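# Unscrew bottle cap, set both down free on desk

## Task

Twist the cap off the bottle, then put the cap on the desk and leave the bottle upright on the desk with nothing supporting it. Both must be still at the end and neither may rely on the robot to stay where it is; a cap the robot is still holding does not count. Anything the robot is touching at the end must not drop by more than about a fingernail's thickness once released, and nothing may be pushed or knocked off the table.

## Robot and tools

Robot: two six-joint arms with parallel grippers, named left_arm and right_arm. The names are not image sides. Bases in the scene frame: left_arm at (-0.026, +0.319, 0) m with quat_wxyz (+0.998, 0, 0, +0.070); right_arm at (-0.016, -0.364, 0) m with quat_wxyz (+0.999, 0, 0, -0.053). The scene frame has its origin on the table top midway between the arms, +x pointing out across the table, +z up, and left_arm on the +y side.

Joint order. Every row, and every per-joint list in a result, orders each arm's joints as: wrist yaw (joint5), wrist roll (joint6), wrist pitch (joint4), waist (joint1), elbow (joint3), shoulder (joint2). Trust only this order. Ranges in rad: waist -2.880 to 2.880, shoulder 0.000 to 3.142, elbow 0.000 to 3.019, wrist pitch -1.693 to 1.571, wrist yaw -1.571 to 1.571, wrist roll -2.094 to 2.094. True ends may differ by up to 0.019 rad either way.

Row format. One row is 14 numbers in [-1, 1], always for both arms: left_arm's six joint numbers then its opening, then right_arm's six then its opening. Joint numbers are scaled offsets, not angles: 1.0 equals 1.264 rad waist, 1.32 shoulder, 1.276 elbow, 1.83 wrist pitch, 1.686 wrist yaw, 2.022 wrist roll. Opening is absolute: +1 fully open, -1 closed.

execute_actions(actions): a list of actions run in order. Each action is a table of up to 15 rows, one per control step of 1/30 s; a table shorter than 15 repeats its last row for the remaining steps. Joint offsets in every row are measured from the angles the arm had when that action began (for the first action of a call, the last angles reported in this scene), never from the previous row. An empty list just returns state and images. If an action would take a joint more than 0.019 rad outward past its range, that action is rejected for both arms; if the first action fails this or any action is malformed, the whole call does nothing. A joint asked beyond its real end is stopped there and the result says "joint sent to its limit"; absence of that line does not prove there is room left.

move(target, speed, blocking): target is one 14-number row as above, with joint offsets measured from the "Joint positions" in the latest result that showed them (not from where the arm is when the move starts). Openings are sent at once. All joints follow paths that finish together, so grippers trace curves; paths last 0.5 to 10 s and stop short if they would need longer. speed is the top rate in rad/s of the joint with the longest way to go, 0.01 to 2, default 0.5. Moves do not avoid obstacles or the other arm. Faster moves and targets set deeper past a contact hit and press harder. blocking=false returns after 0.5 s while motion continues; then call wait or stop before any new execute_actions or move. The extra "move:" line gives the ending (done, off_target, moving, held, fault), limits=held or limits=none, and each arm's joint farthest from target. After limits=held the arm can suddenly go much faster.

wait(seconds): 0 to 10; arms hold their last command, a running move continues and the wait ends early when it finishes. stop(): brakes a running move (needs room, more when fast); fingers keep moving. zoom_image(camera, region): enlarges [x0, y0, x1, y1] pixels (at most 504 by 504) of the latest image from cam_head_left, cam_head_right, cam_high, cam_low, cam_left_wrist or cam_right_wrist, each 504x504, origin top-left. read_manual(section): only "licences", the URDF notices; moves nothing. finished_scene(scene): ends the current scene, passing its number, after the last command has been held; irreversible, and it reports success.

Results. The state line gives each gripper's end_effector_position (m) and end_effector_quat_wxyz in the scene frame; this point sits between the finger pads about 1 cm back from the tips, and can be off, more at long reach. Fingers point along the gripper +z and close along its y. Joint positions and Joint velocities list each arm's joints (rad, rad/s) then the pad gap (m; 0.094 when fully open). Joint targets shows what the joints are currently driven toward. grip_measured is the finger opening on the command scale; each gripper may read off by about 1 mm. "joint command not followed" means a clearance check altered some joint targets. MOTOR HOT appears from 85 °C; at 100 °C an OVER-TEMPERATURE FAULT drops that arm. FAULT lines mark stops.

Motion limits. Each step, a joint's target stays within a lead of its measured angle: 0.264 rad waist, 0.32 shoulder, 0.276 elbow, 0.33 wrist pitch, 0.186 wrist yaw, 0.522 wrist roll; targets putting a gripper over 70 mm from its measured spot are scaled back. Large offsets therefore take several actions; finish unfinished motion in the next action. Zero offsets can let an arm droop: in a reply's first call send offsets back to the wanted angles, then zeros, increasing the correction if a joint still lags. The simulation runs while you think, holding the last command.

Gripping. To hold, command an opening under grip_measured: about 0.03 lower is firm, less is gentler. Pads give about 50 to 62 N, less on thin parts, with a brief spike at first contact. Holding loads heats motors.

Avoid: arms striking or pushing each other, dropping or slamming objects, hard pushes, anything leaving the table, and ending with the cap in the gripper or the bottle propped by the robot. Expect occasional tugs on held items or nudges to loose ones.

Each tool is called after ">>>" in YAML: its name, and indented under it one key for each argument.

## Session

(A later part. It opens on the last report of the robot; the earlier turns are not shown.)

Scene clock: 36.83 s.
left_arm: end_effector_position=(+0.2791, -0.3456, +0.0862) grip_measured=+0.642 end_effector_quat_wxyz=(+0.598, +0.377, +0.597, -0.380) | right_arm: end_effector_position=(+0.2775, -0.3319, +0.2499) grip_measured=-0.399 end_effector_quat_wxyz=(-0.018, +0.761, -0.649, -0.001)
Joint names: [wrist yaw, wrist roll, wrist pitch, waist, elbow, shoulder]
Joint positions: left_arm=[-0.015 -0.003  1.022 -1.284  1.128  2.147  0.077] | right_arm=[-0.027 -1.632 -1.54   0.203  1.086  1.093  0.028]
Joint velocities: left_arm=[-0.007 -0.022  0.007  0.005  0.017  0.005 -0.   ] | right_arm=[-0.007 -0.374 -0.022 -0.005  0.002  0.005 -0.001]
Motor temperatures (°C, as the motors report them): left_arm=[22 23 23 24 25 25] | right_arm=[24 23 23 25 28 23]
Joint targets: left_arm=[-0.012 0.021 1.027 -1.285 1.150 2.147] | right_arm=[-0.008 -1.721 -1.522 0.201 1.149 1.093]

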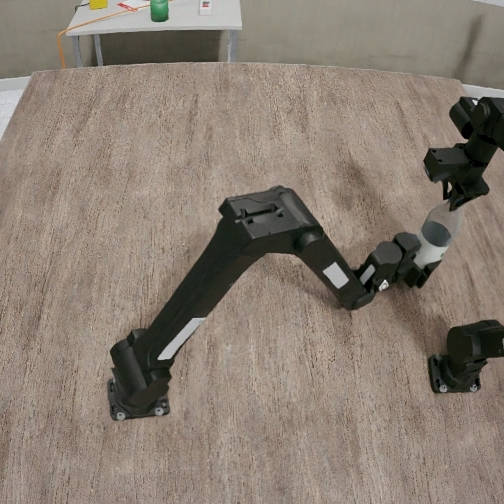

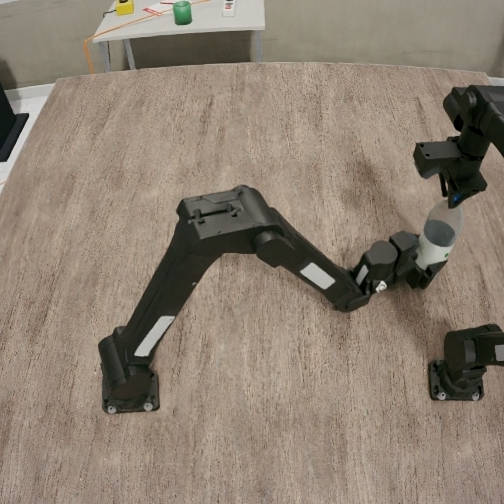

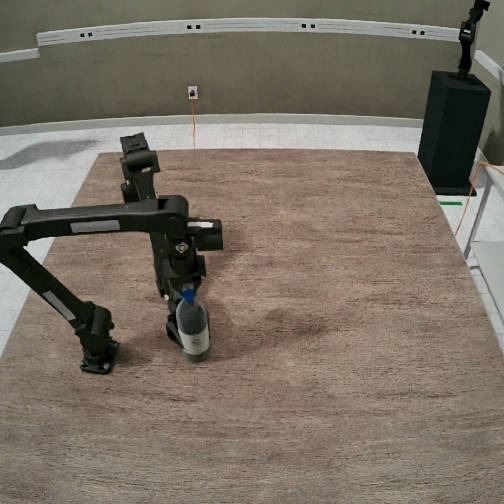

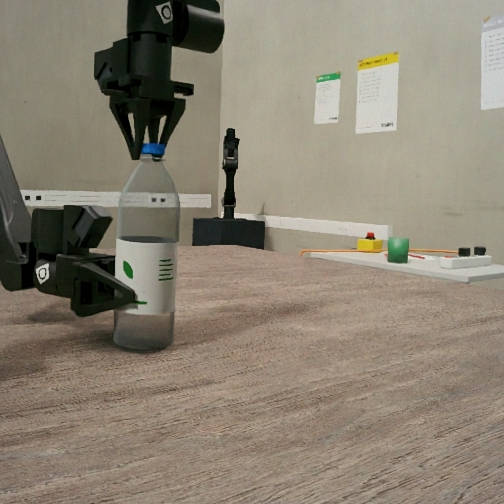

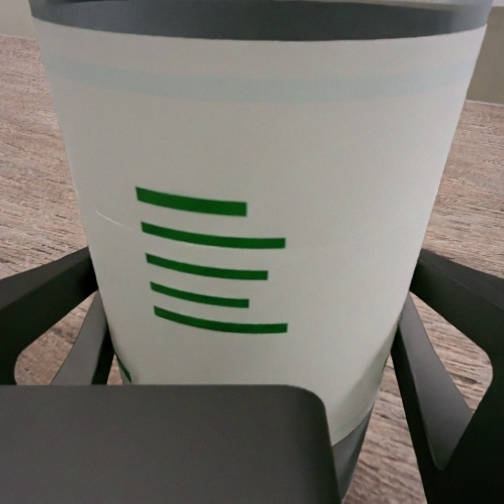

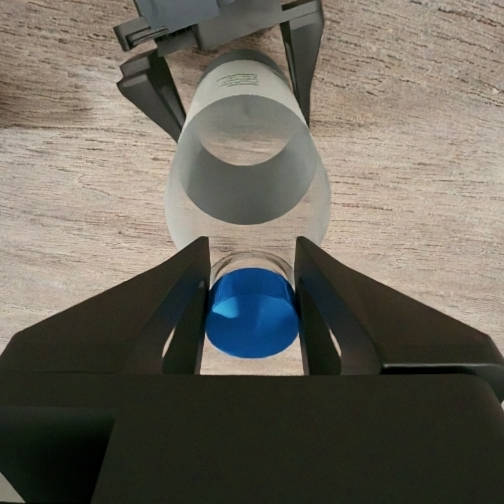

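>>> execute_actions:
  actions:
    - [[0,0,0,0,0.02,0,0.59,0.016,0,0,0,0.03,0,0.1]]
    - [[0,0,0,0,0.02,0,0.72,0,0.54,0,0,0.03,0,0.1]]
    - [[0,0,0,0,0.02,0,0.59,0,0.54,0,0,0.03,0,0.1]]

>>> move:
  target: [0,0,0,0,0.02,0,0.59,0,0.78,0,0,0.03,0,0.1]
  speed: 2

Scene clock: 41.83 s.
left_arm: end_effector_position=(+0.2792, -0.3456, +0.0862) grip_measured=+0.639 end_effector_quat_wxyz=(+0.597, +0.376, +0.598, -0.380) | right_arm: end_effector_position=(+0.2775, -0.3362, +0.2498) grip_measured=+0.097 end_effector_quat_wxyz=(+0.011, +0.146, +0.989, +0.004)
Joint names: [wrist yaw, wrist roll, wrist pitch, waist, elbow, shoulder]
Joint positions: left_arm=[-0.016 -0.006  1.021 -1.284  1.128  2.147  0.077] | right_arm=[-0.002  0.39  -1.542  0.203  1.086  1.093  0.052]
Joint velocities: left_arm=[-0.022 -0.007 -0.002 -0.005  0.002 -0.015 -0.   ] | right_arm=[ 0.037  0.476  0.007  0.015 -0.012  0.005 -0.001]
Motor temperatures (°C, as the motors report them): left_arm=[22 23 23 24 25 25] | right_arm=[24 23 23 25 28 23]
Joint targets: left_arm=[-0.016 -0.006 1.021 -1.284 1.154 2.147] | right_arm=[-0.002 0.465 -1.542 0.203 1.125 1.093]

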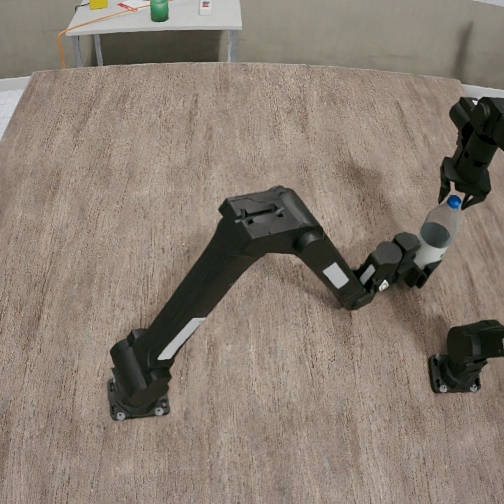

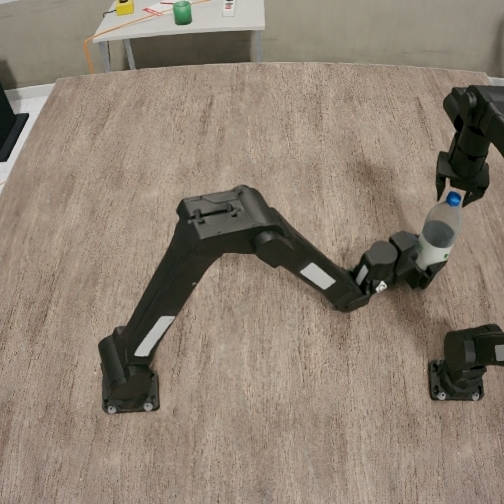

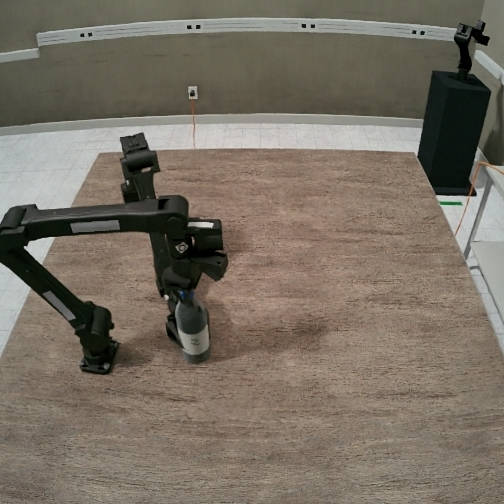

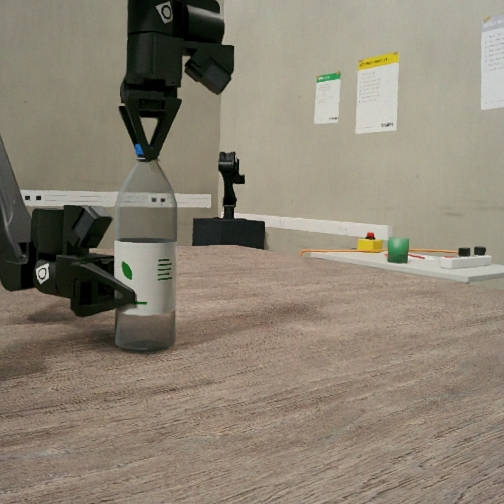

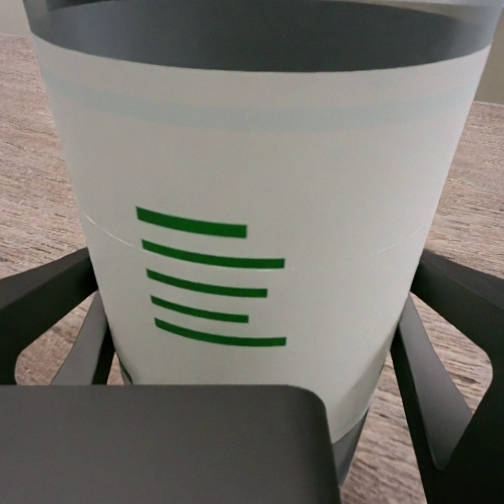

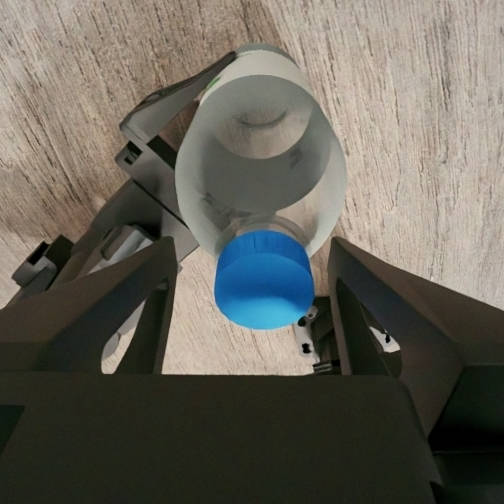

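Scene clock: 43.80 s.
left_arm: end_effector_position=(+0.2792, -0.3456, +0.0862) grip_measured=+0.639 end_effector_quat_wxyz=(+0.597, +0.376, +0.598, -0.380) | right_arm: end_effector_position=(+0.2775, -0.3362, +0.2498) grip_measured=+0.098 end_effector_quat_wxyz=(+0.005, +0.802, +0.597, +0.010)
Joint names: [wrist yaw, wrist roll, wrist pitch, waist, elbow, shoulder]
Joint positions: left_arm=[-0.016 -0.006  1.021 -1.284  1.128  2.147  0.077] | right_arm=[-0.002  1.957 -1.542  0.203  1.086  1.093  0.052]
Joint velocities: left_arm=[-0.066 -0.037  0.002 -0.005 -0.027 -0.015 -0.   ] | right_arm=[ 0.037 -0.007 -0.007 -0.015 -0.007  0.005  0.   ]
Motor temperatures (°C, as the motors report them): left_arm=[22 23 23 24 25 25] | right_arm=[24 23 23 25 28 23]
Joint targets: left_arm=[-0.016 -0.006 1.021 -1.284 1.154 2.147] | right_arm=[-0.002 1.967 -1.542 0.203 1.125 1.093]
move: off_target (left_arm, right_arm); limits=none; left_arm: farthest joint: the elbow, 0.025 radians from its target (0.025 radians at the start); right_arm: farthest joint: the elbow, 0.038 radians from its target (0.038 radians at the start)

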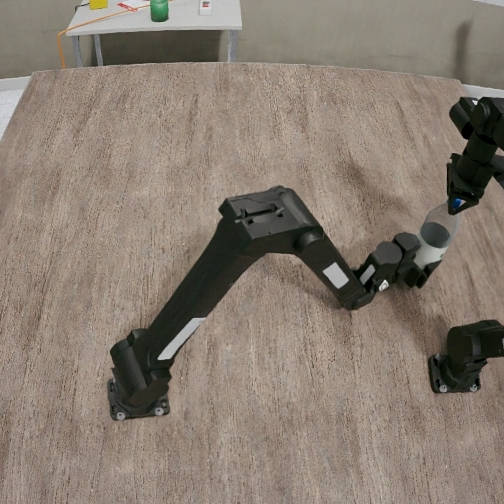

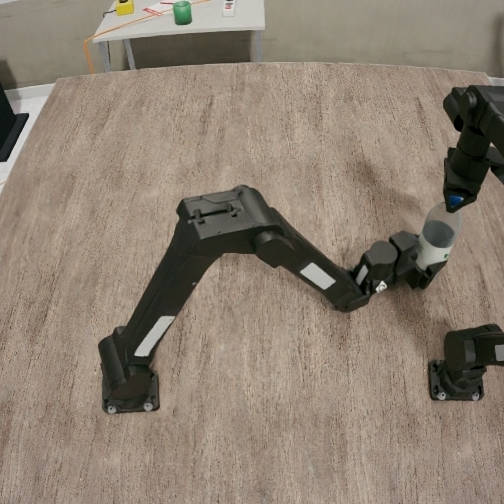

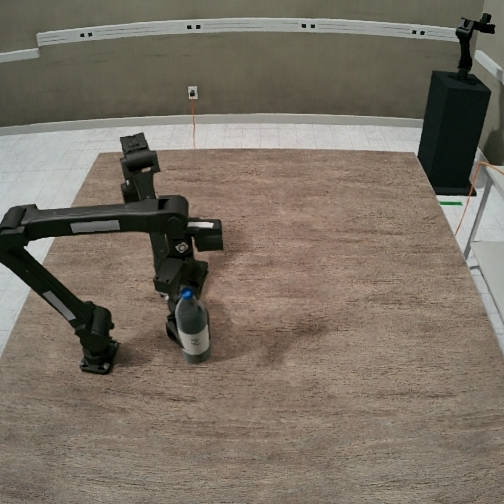

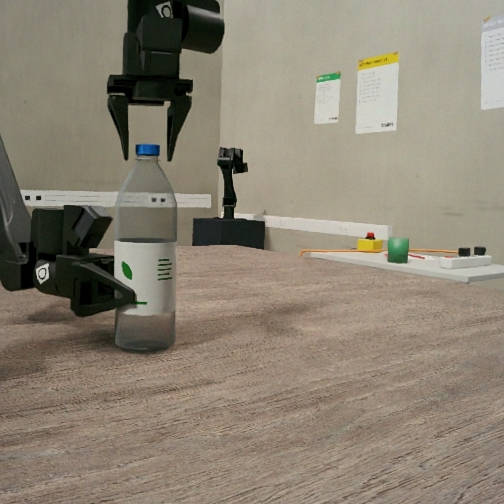

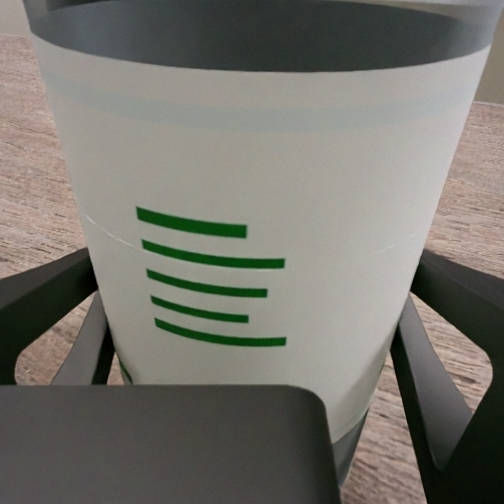

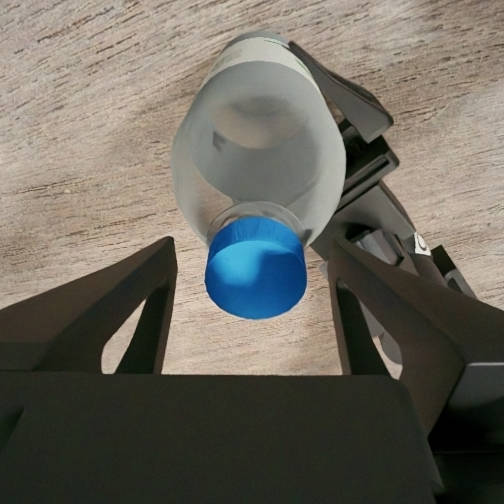

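Need 3 mm −y, 2 mm −x.

>>> execute_actions:
  actions:
    - [[0,0,0,0,0.02,0,0.59,0,0.04,-0.008,-0.017,0.03,0,0.1]]
    - [[0,0,0,0,0.02,0,0.59,0,0,0,0,0.03,0,-0.41]]
    - [[0,0,0,0,0.02,0,0.59,0,-0.53,0,0,0.045,0,-0.41]]
    - [[0,0,0,0,0.02,0,0.59,0,-0.53,0,0,0.045,0,-0.41]]
    - [[0,0,0,0,0.02,0,0.59,0,-0.53,0,0,0.045,0,-0.41]]
    - [[0,0,0,0,0.02,0,0.59,0,-0.53,0,0,0.045,0,-0.41]]

>>> execute_actions:
  actions:
    - [[0,0,0,0,0.02,0,0.59,0,0,0,0,0.03,0,0]]
    - [[0,0,0,0,0.02,0,0.59,0,0.65,0,0,0.03,0,0]]
    - [[0,0,0,0,0.02,0,0.59,0,0.65,0,0,0.03,0,0]]
    - [[0,0,0,0,0.02,0,0.59,0,0.65,0,0,0.03,0,0]]

Scene clock: 52.33 s.
left_arm: end_effector_position=(+0.2792, -0.3464, +0.0866) grip_measured=+0.640 end_effector_quat_wxyz=(+0.600, +0.371, +0.601, -0.375) | right_arm: end_effector_position=(+0.2754, -0.3332, +0.2522) grip_measured=-0.394 end_effector_quat_wxyz=(-0.025, +0.787, -0.616, -0.012)
Joint names: [wrist yaw, wrist roll, wrist pitch, waist, elbow, shoulder]
Joint positions: left_arm=[-0.037 -0.005  1.019 -1.289  1.131  2.147  0.077] | right_arm=[-0.053 -1.735 -1.555  0.184  1.092  1.092  0.028]
Joint velocities: left_arm=[-0.095 -0.037  0.017 -0.005 -0.002 -0.015  0.001] | right_arm=[ 0.066 -0.447  0.007  0.005  0.012  0.005 -0.   ]
Motor temperatures (°C, as the motors report them): left_arm=[22 23 23 24 25 26] | right_arm=[24 23 23 25 29 23]
Joint targets: left_arm=[-0.032 0.007 1.021 -1.289 1.155 2.147] | right_arm=[-0.031 -1.847 -1.532 0.184 1.149 1.093]

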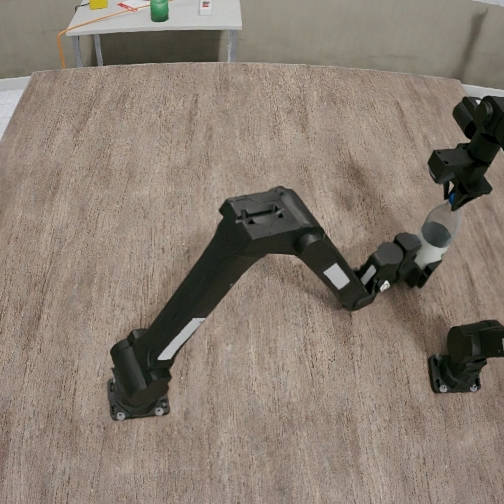

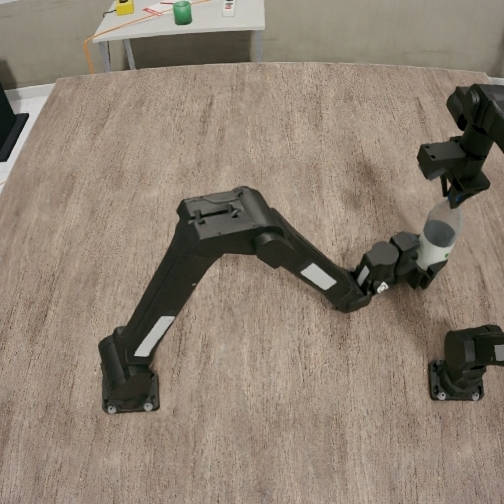

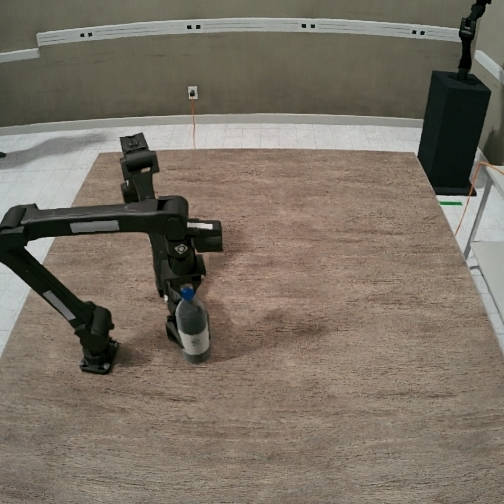

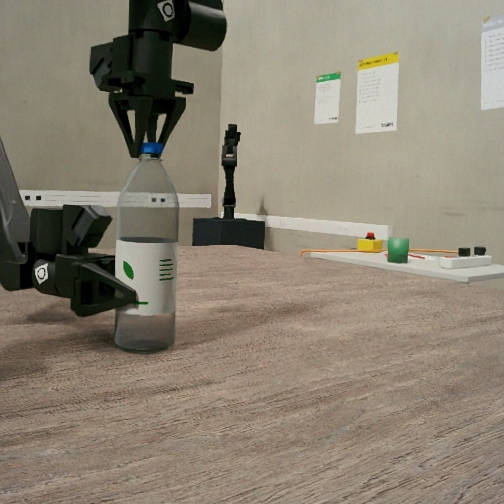

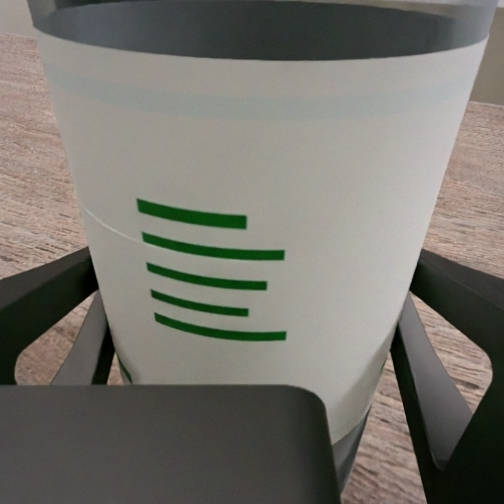

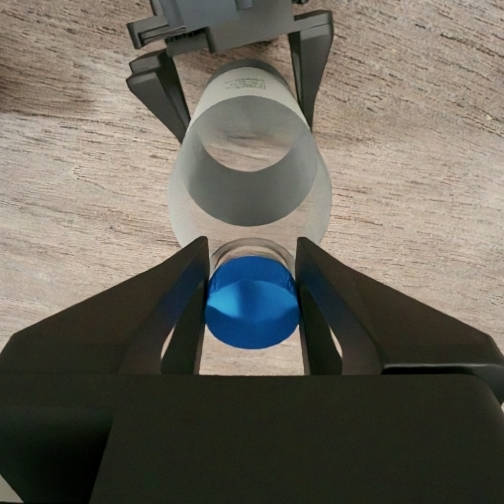

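Scene clock: 54.33 s.
left_arm: end_effector_position=(+0.2791, -0.3464, +0.0865) grip_measured=+0.640 end_effector_quat_wxyz=(+0.600, +0.372, +0.601, -0.375) | right_arm: end_effector_position=(+0.2752, -0.3330, +0.2525) grip_measured=-0.003 end_effector_quat_wxyz=(-0.018, +0.775, +0.632, +0.021)
Joint names: [wrist yaw, wrist roll, wrist pitch, waist, elbow, shoulder]
Joint positions: left_arm=[-0.036 -0.004  1.018 -1.289  1.131  2.147  0.077] | right_arm=[-0.054  1.851 -1.556  0.184  1.092  1.092  0.047]
Joint velocities: left_arm=[-0.007  0.022 -0.007 -0.005 -0.002 -0.015  0.   ] | right_arm=[-0.037  0.755  0.007 -0.005  0.007 -0.015 -0.001]
Motor temperatures (°C, as the motors report them): left_arm=[22 23 23 24 25 26] | right_arm=[24 23 23 25 29 23]
Joint targets: left_arm=[-0.036 -0.004 1.018 -1.289 1.156 2.147] | right_arm=[-0.054 1.969 -1.556 0.184 1.131 1.092]

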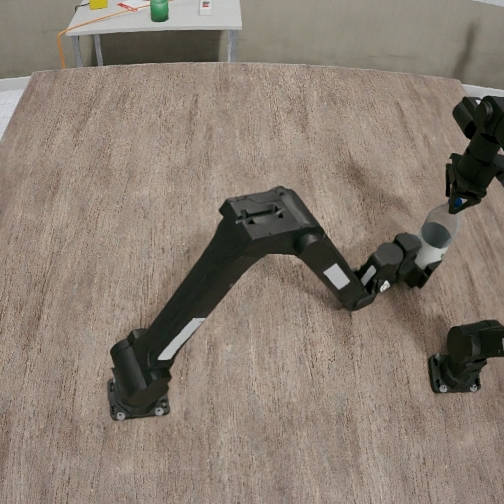

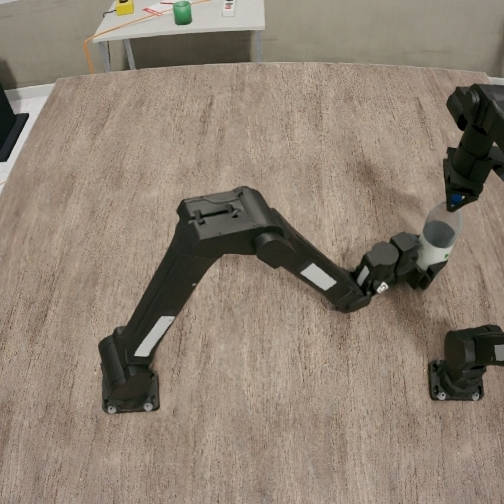

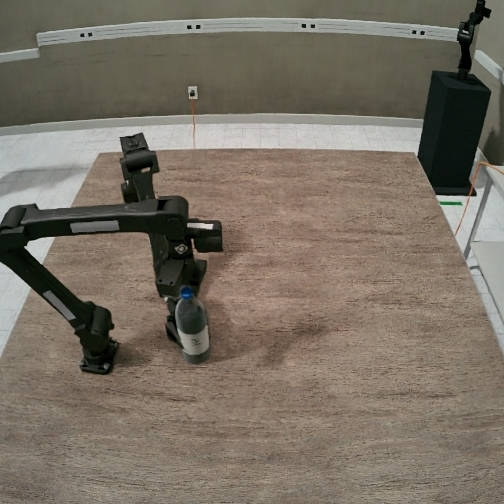

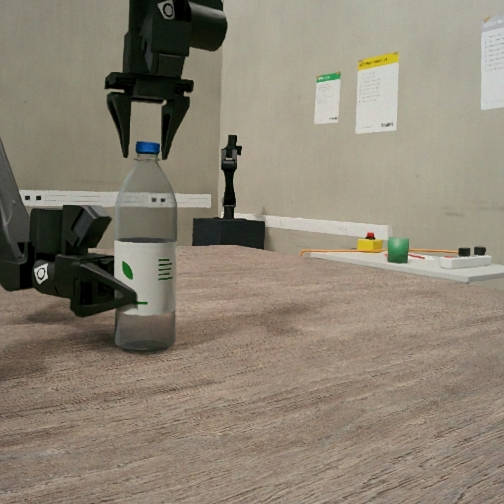

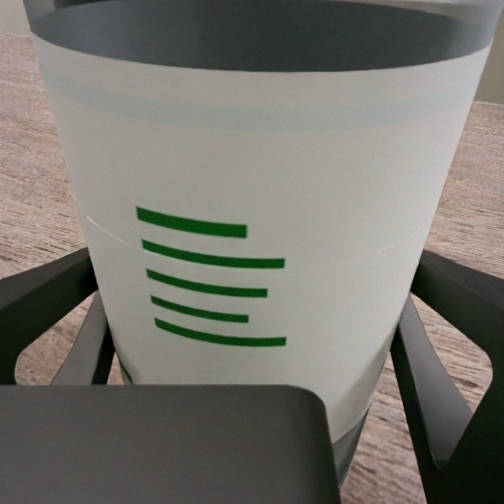

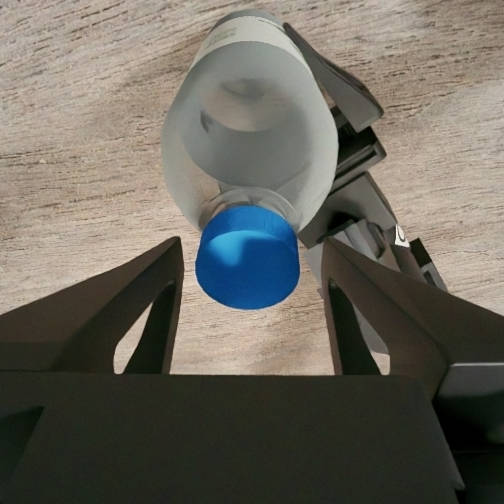

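Rising. Correct yaw, continue, with a slightly stronger lift.

>>> execute_actions:
  actions:
    - [[0,0,0,0,0.02,0,0.59,0.022,0.09,0,0,0.03,0,0]]
    - [[0,0,0,0,0.02,0,0.59,0,0,0,0,0.03,0,-0.41]]
    - [[0,0,0,0,0.02,0,0.59,0,-0.53,0,0,0.05,0,-0.41]]
    - [[0,0,0,0,0.02,0,0.59,0,-0.53,0,0,0.05,0,-0.41]]
    - [[0,0,0,0,0.02,0,0.59,0,-0.53,0,0,0.055,0,-0.41]]
    - [[0,0,0,0,0.02,0,0.59,0,-0.53,0,0,0.055,0,-0.41]]
    - [[0,0,0,0,0.02,0,0.59,0,-0.05,0,0,0.065,0,-0.41]]

Scene clock: 62.93 s.
left_arm: end_effector_position=(+0.2802, -0.3459, +0.0865) grip_measured=+0.640 end_effector_quat_wxyz=(+0.597, +0.364, +0.606, -0.381) | right_arm: end_effector_position=(+0.2814, -0.3391, +0.2617) grip_measured=-0.390 end_effector_quat_wxyz=(-0.017, +0.876, -0.481, +0.012)
Joint names: [wrist yaw, wrist roll, wrist pitch, waist, elbow, shoulder]
Joint positions: left_arm=[-0.04  -0.027  1.018 -1.288  1.131  2.147  0.077] | right_arm=[-0.016 -2.059 -1.557  0.184  1.117  1.092  0.029]
Joint velocities: left_arm=[ 0.081 -0.007 -0.012 -0.005 -0.007 -0.005 -0.   ] | right_arm=[ 0.022 -0.007 -0.002  0.005 -0.007 -0.005  0.001]
Motor temperatures (°C, as the motors report them): left_arm=[22 23 23 24 25 26] | right_arm=[24 23 23 25 29 23]
Joint targets: left_arm=[-0.039 -0.019 1.018 -1.289 1.156 2.147] | right_arm=[-0.017 -2.072 -1.557 0.184 1.184 1.092]

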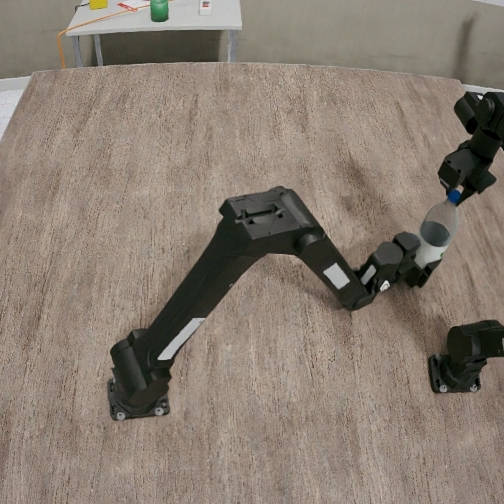

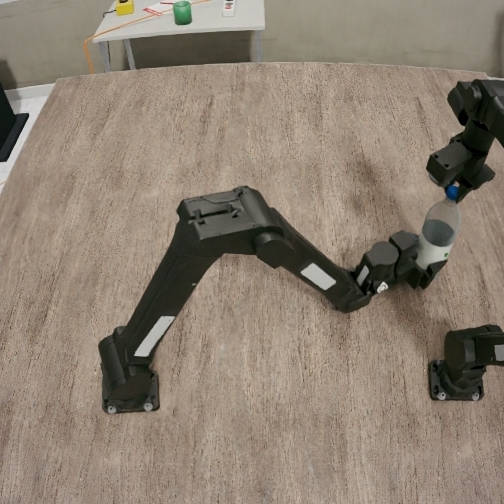

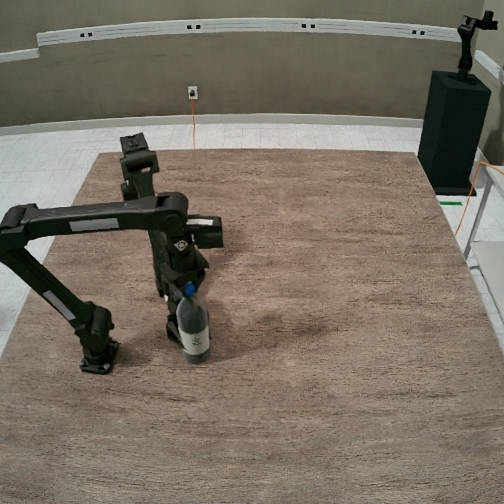

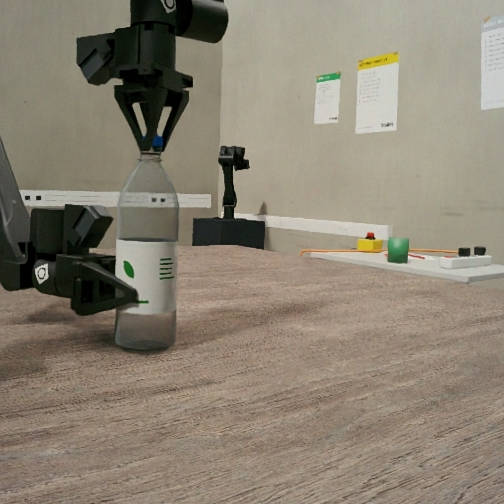

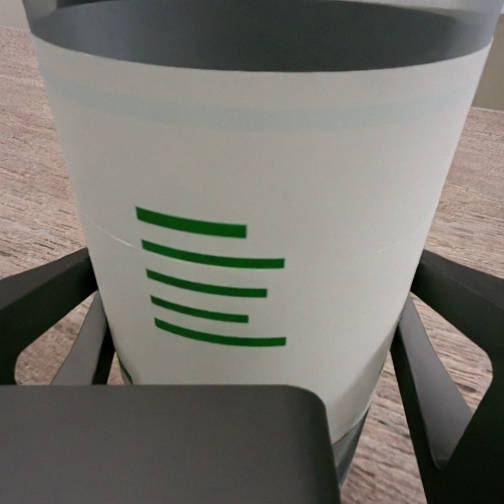

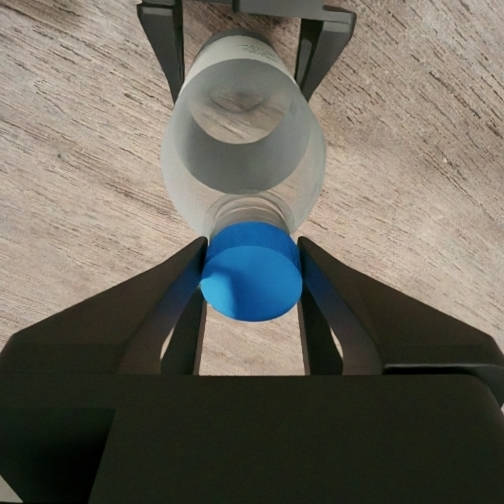

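>>> move:
  target: [0,0,0,0,0.02,0,0.59,0,0,-0.062,0,0.107,0,-0.42]
  speed: 0.2

>>> move:
  target: [0,0,0,0,0.02,0,1,0,0.9,0,-0.55,0.03,0,-0.42]
  speed: 2

>>> move:
  target: [0,0,0.14,0,-0.36,-0.135,1,0,0,0.435,0,-0.384,0.232,-0.42]
  speed: 0.7

Scene clock: 68.10 s.
left_arm: end_effector_position=(+0.2779, -0.3470, +0.0865) grip_measured=+0.640 end_effector_quat_wxyz=(+0.598, +0.368, +0.603, -0.379) | right_arm: end_effector_position=(+0.2730, -0.3398, +0.2918) grip_measured=-0.390 end_effector_quat_wxyz=(-0.010, +0.877, -0.480, +0.001)
Joint names: [wrist yaw, wrist roll, wrist pitch, waist, elbow, shoulder]
Joint positions: left_arm=[-0.038 -0.016  1.018 -1.291  1.131  2.147  0.077] | right_arm=[-0.016 -2.062 -1.663  0.184  1.196  1.092  0.029]
Joint velocities: left_arm=[-0.051  0.051 -0.017  0.005 -0.012 -0.024 -0.   ] | right_arm=[ 0.022 -0.022 -0.002  0.005 -0.007 -0.005 -0.001]
Motor temperatures (°C, as the motors report them): left_arm=[22 23 23 24 25 26] | right_arm=[24 23 23 25 30 23]
Joint targets: left_arm=[-0.040 -0.027 1.018 -1.288 1.156 2.147] | right_arm=[-0.016 -2.059 -1.670 0.184 1.253 1.092]
move: off_target (left_arm, right_arm); limits=none; left_arm: farthest joint: the elbow, 0.026 radians from its target (0.026 radians at the start); right_arm: farthest joint: the elbow, 0.057 radians from its target (0.137 radians at the start)

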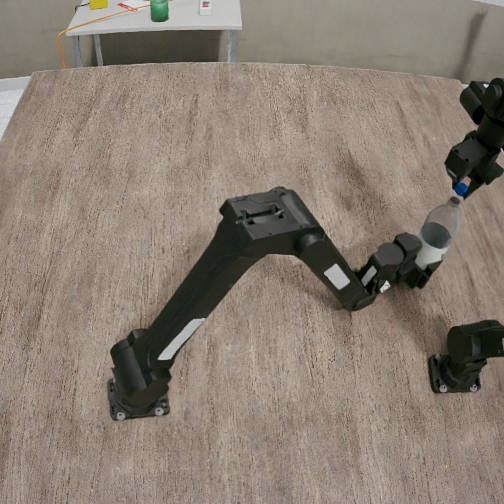

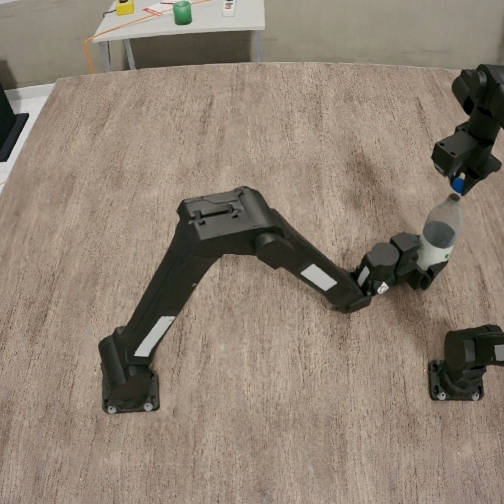

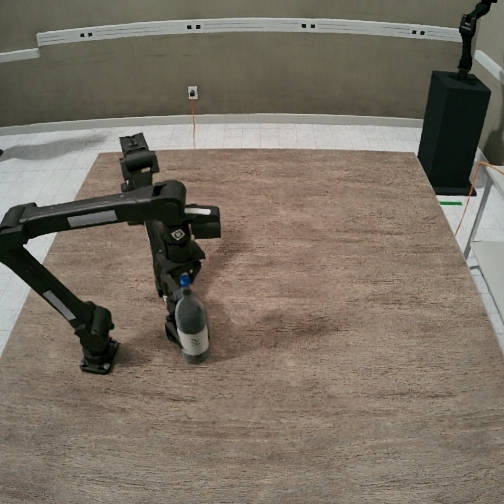

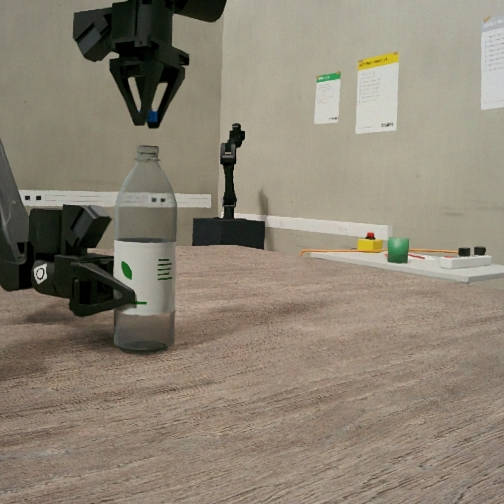

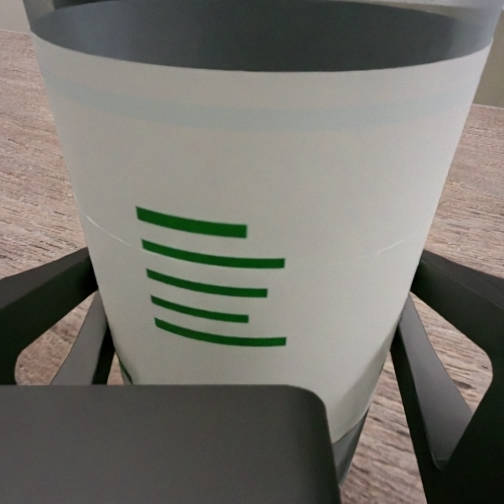

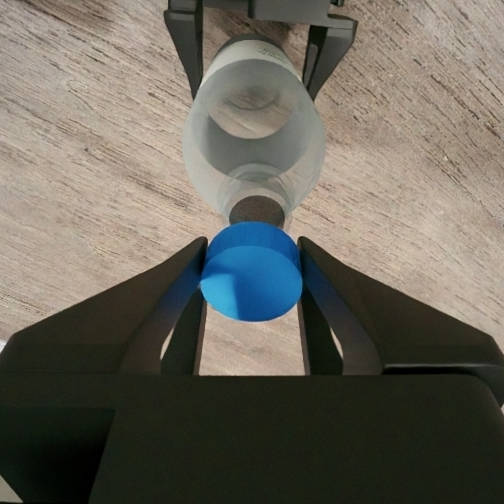

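Scene clock: 70.20 s.
left_arm: end_effector_position=(+0.2779, -0.3470, +0.0865) grip_measured=+1.000 end_effector_quat_wxyz=(+0.598, +0.368, +0.603, -0.379) | right_arm: end_effector_position=(+0.2227, -0.5294, +0.2918) grip_measured=-0.390 end_effector_quat_wxyz=(+0.009, +0.179, +0.984, +0.005)
Joint names: [wrist yaw, wrist roll, wrist pitch, waist, elbow, shoulder]
Joint positions: left_arm=[-0.038 -0.016  1.018 -1.291  1.131  2.147  0.094] | right_arm=[-0.016 -0.252 -1.663 -0.505  1.196  1.092  0.029]
Joint velocities: left_arm=[ 0.081 -0.066 -0.007  0.015  0.012  0.015  0.   ] | right_arm=[-0.095  0.007  0.007  0.005 -0.017 -0.005 -0.   ]
Motor temperatures (°C, as the motors report them): left_arm=[22 23 23 24 25 26] | right_arm=[24 23 23 25 30 23]
Joint targets: left_arm=[-0.038 -0.016 1.018 -1.291 1.156 2.147] | right_arm=[-0.016 -0.243 -1.663 -0.511 1.234 1.092]
move: off_target (left_arm, right_arm); limits=none; left_arm: farthest joint: the elbow, 0.026 radians from its target (0.026 radians at the start); right_arm: farthest joint: the elbow, 0.038 radians from its target (0.038 radians at the start)

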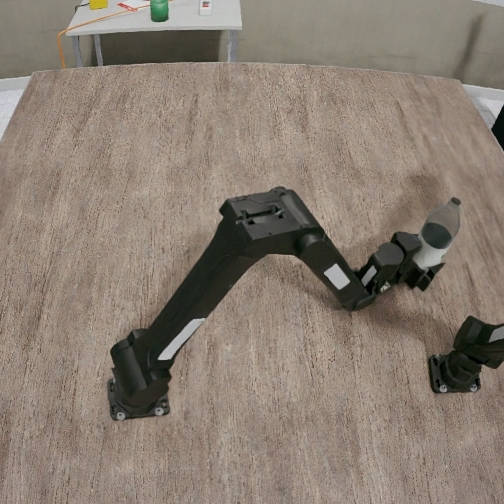

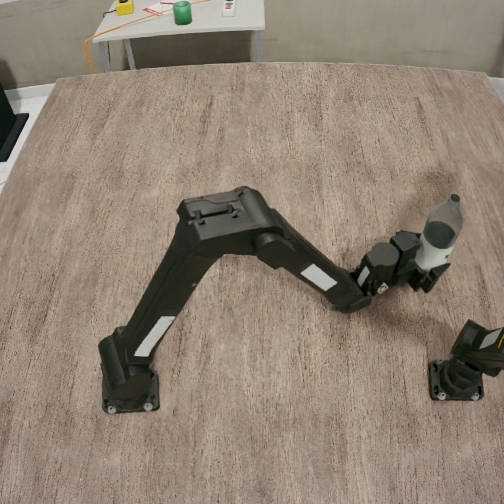

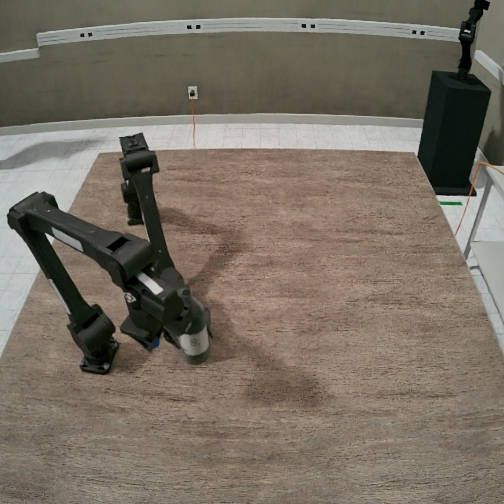

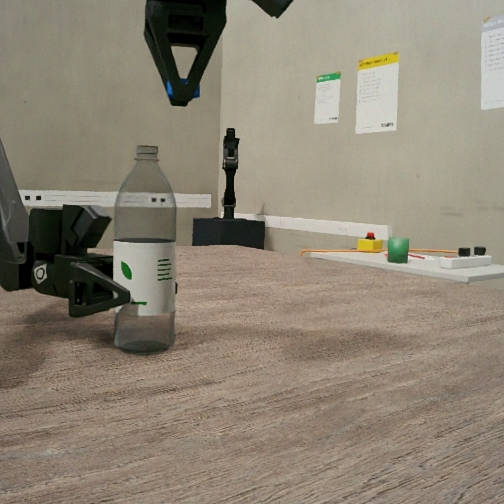

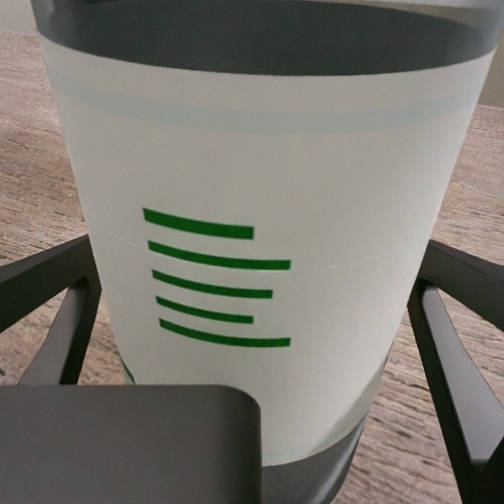

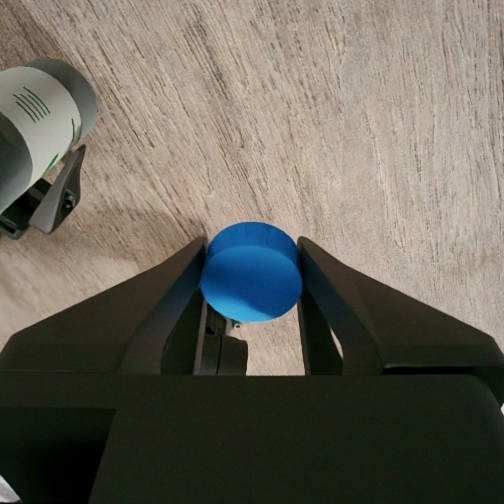

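Scene clock: 71.90 s.
left_arm: end_effector_position=(+0.2160, -0.2081, +0.0683) grip_measured=+1.000 end_effector_quat_wxyz=(+0.582, +0.379, +0.619, -0.368) | right_arm: end_effector_position=(+0.2443, -0.5446, +0.0256) grip_measured=-0.390 end_effector_quat_wxyz=(+0.004, +0.179, +0.984, +0.007)
Joint names: [wrist yaw, wrist roll, wrist pitch, waist, elbow, shoulder]
Joint positions: left_arm=[-0.038 -0.016  1.256 -1.291  0.674  1.983  0.094] | right_arm=[-0.016 -0.252 -0.877 -0.505  0.703  1.395  0.029]
Joint velocities: left_arm=[-0.11  -0.066 -0.012 -0.005  0.012  0.005  0.   ] | right_arm=[ 0.037 -0.066  0.007  0.015  0.002  0.005 -0.001]
Motor temperatures (°C, as the motors report them): left_arm=[22 23 23 24 25 26] | right_arm=[24 23 23 25 29 23]
Joint targets: left_arm=[-0.038 -0.016 1.274 -1.291 0.671 1.969] | right_arm=[-0.016 -0.252 -0.867 -0.505 0.706 1.399]
move: done; limits=none; left_arm: farthest joint: the wrist pitch, 0.018 radians from its target (0.256 radians at the start); right_arm: farthest joint: the wrist pitch, 0.010 radians from its target (0.796 radians at the start)

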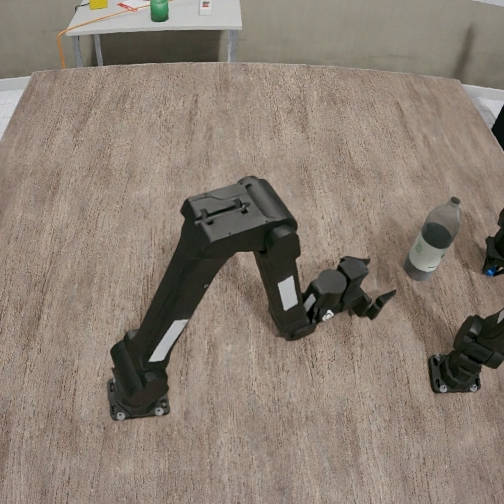

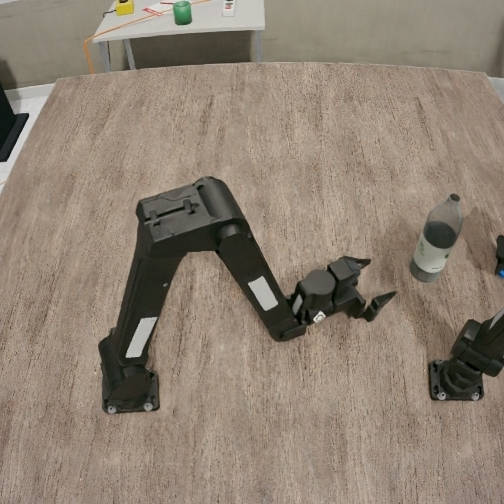

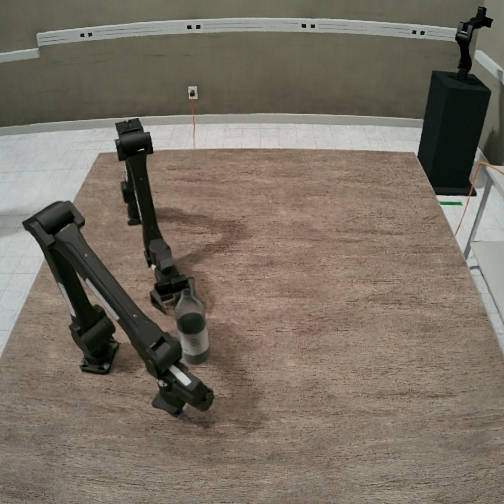

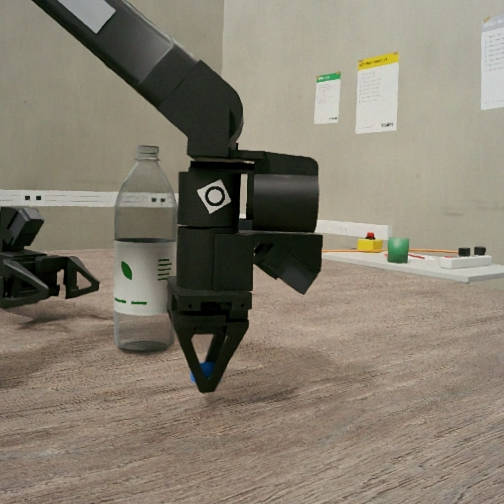

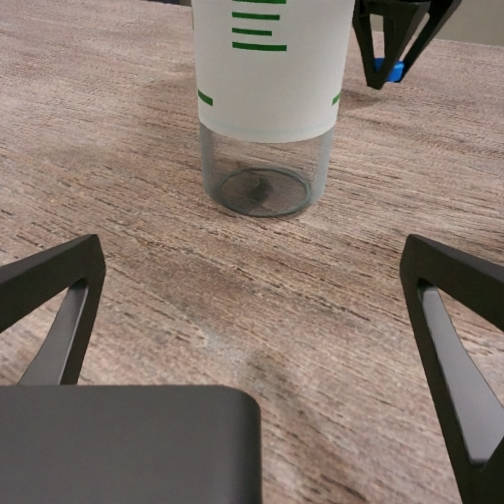

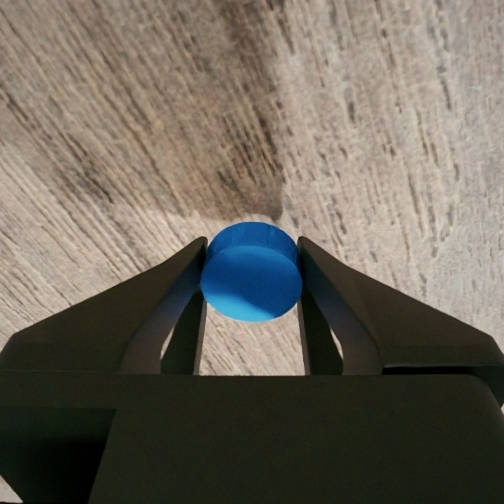

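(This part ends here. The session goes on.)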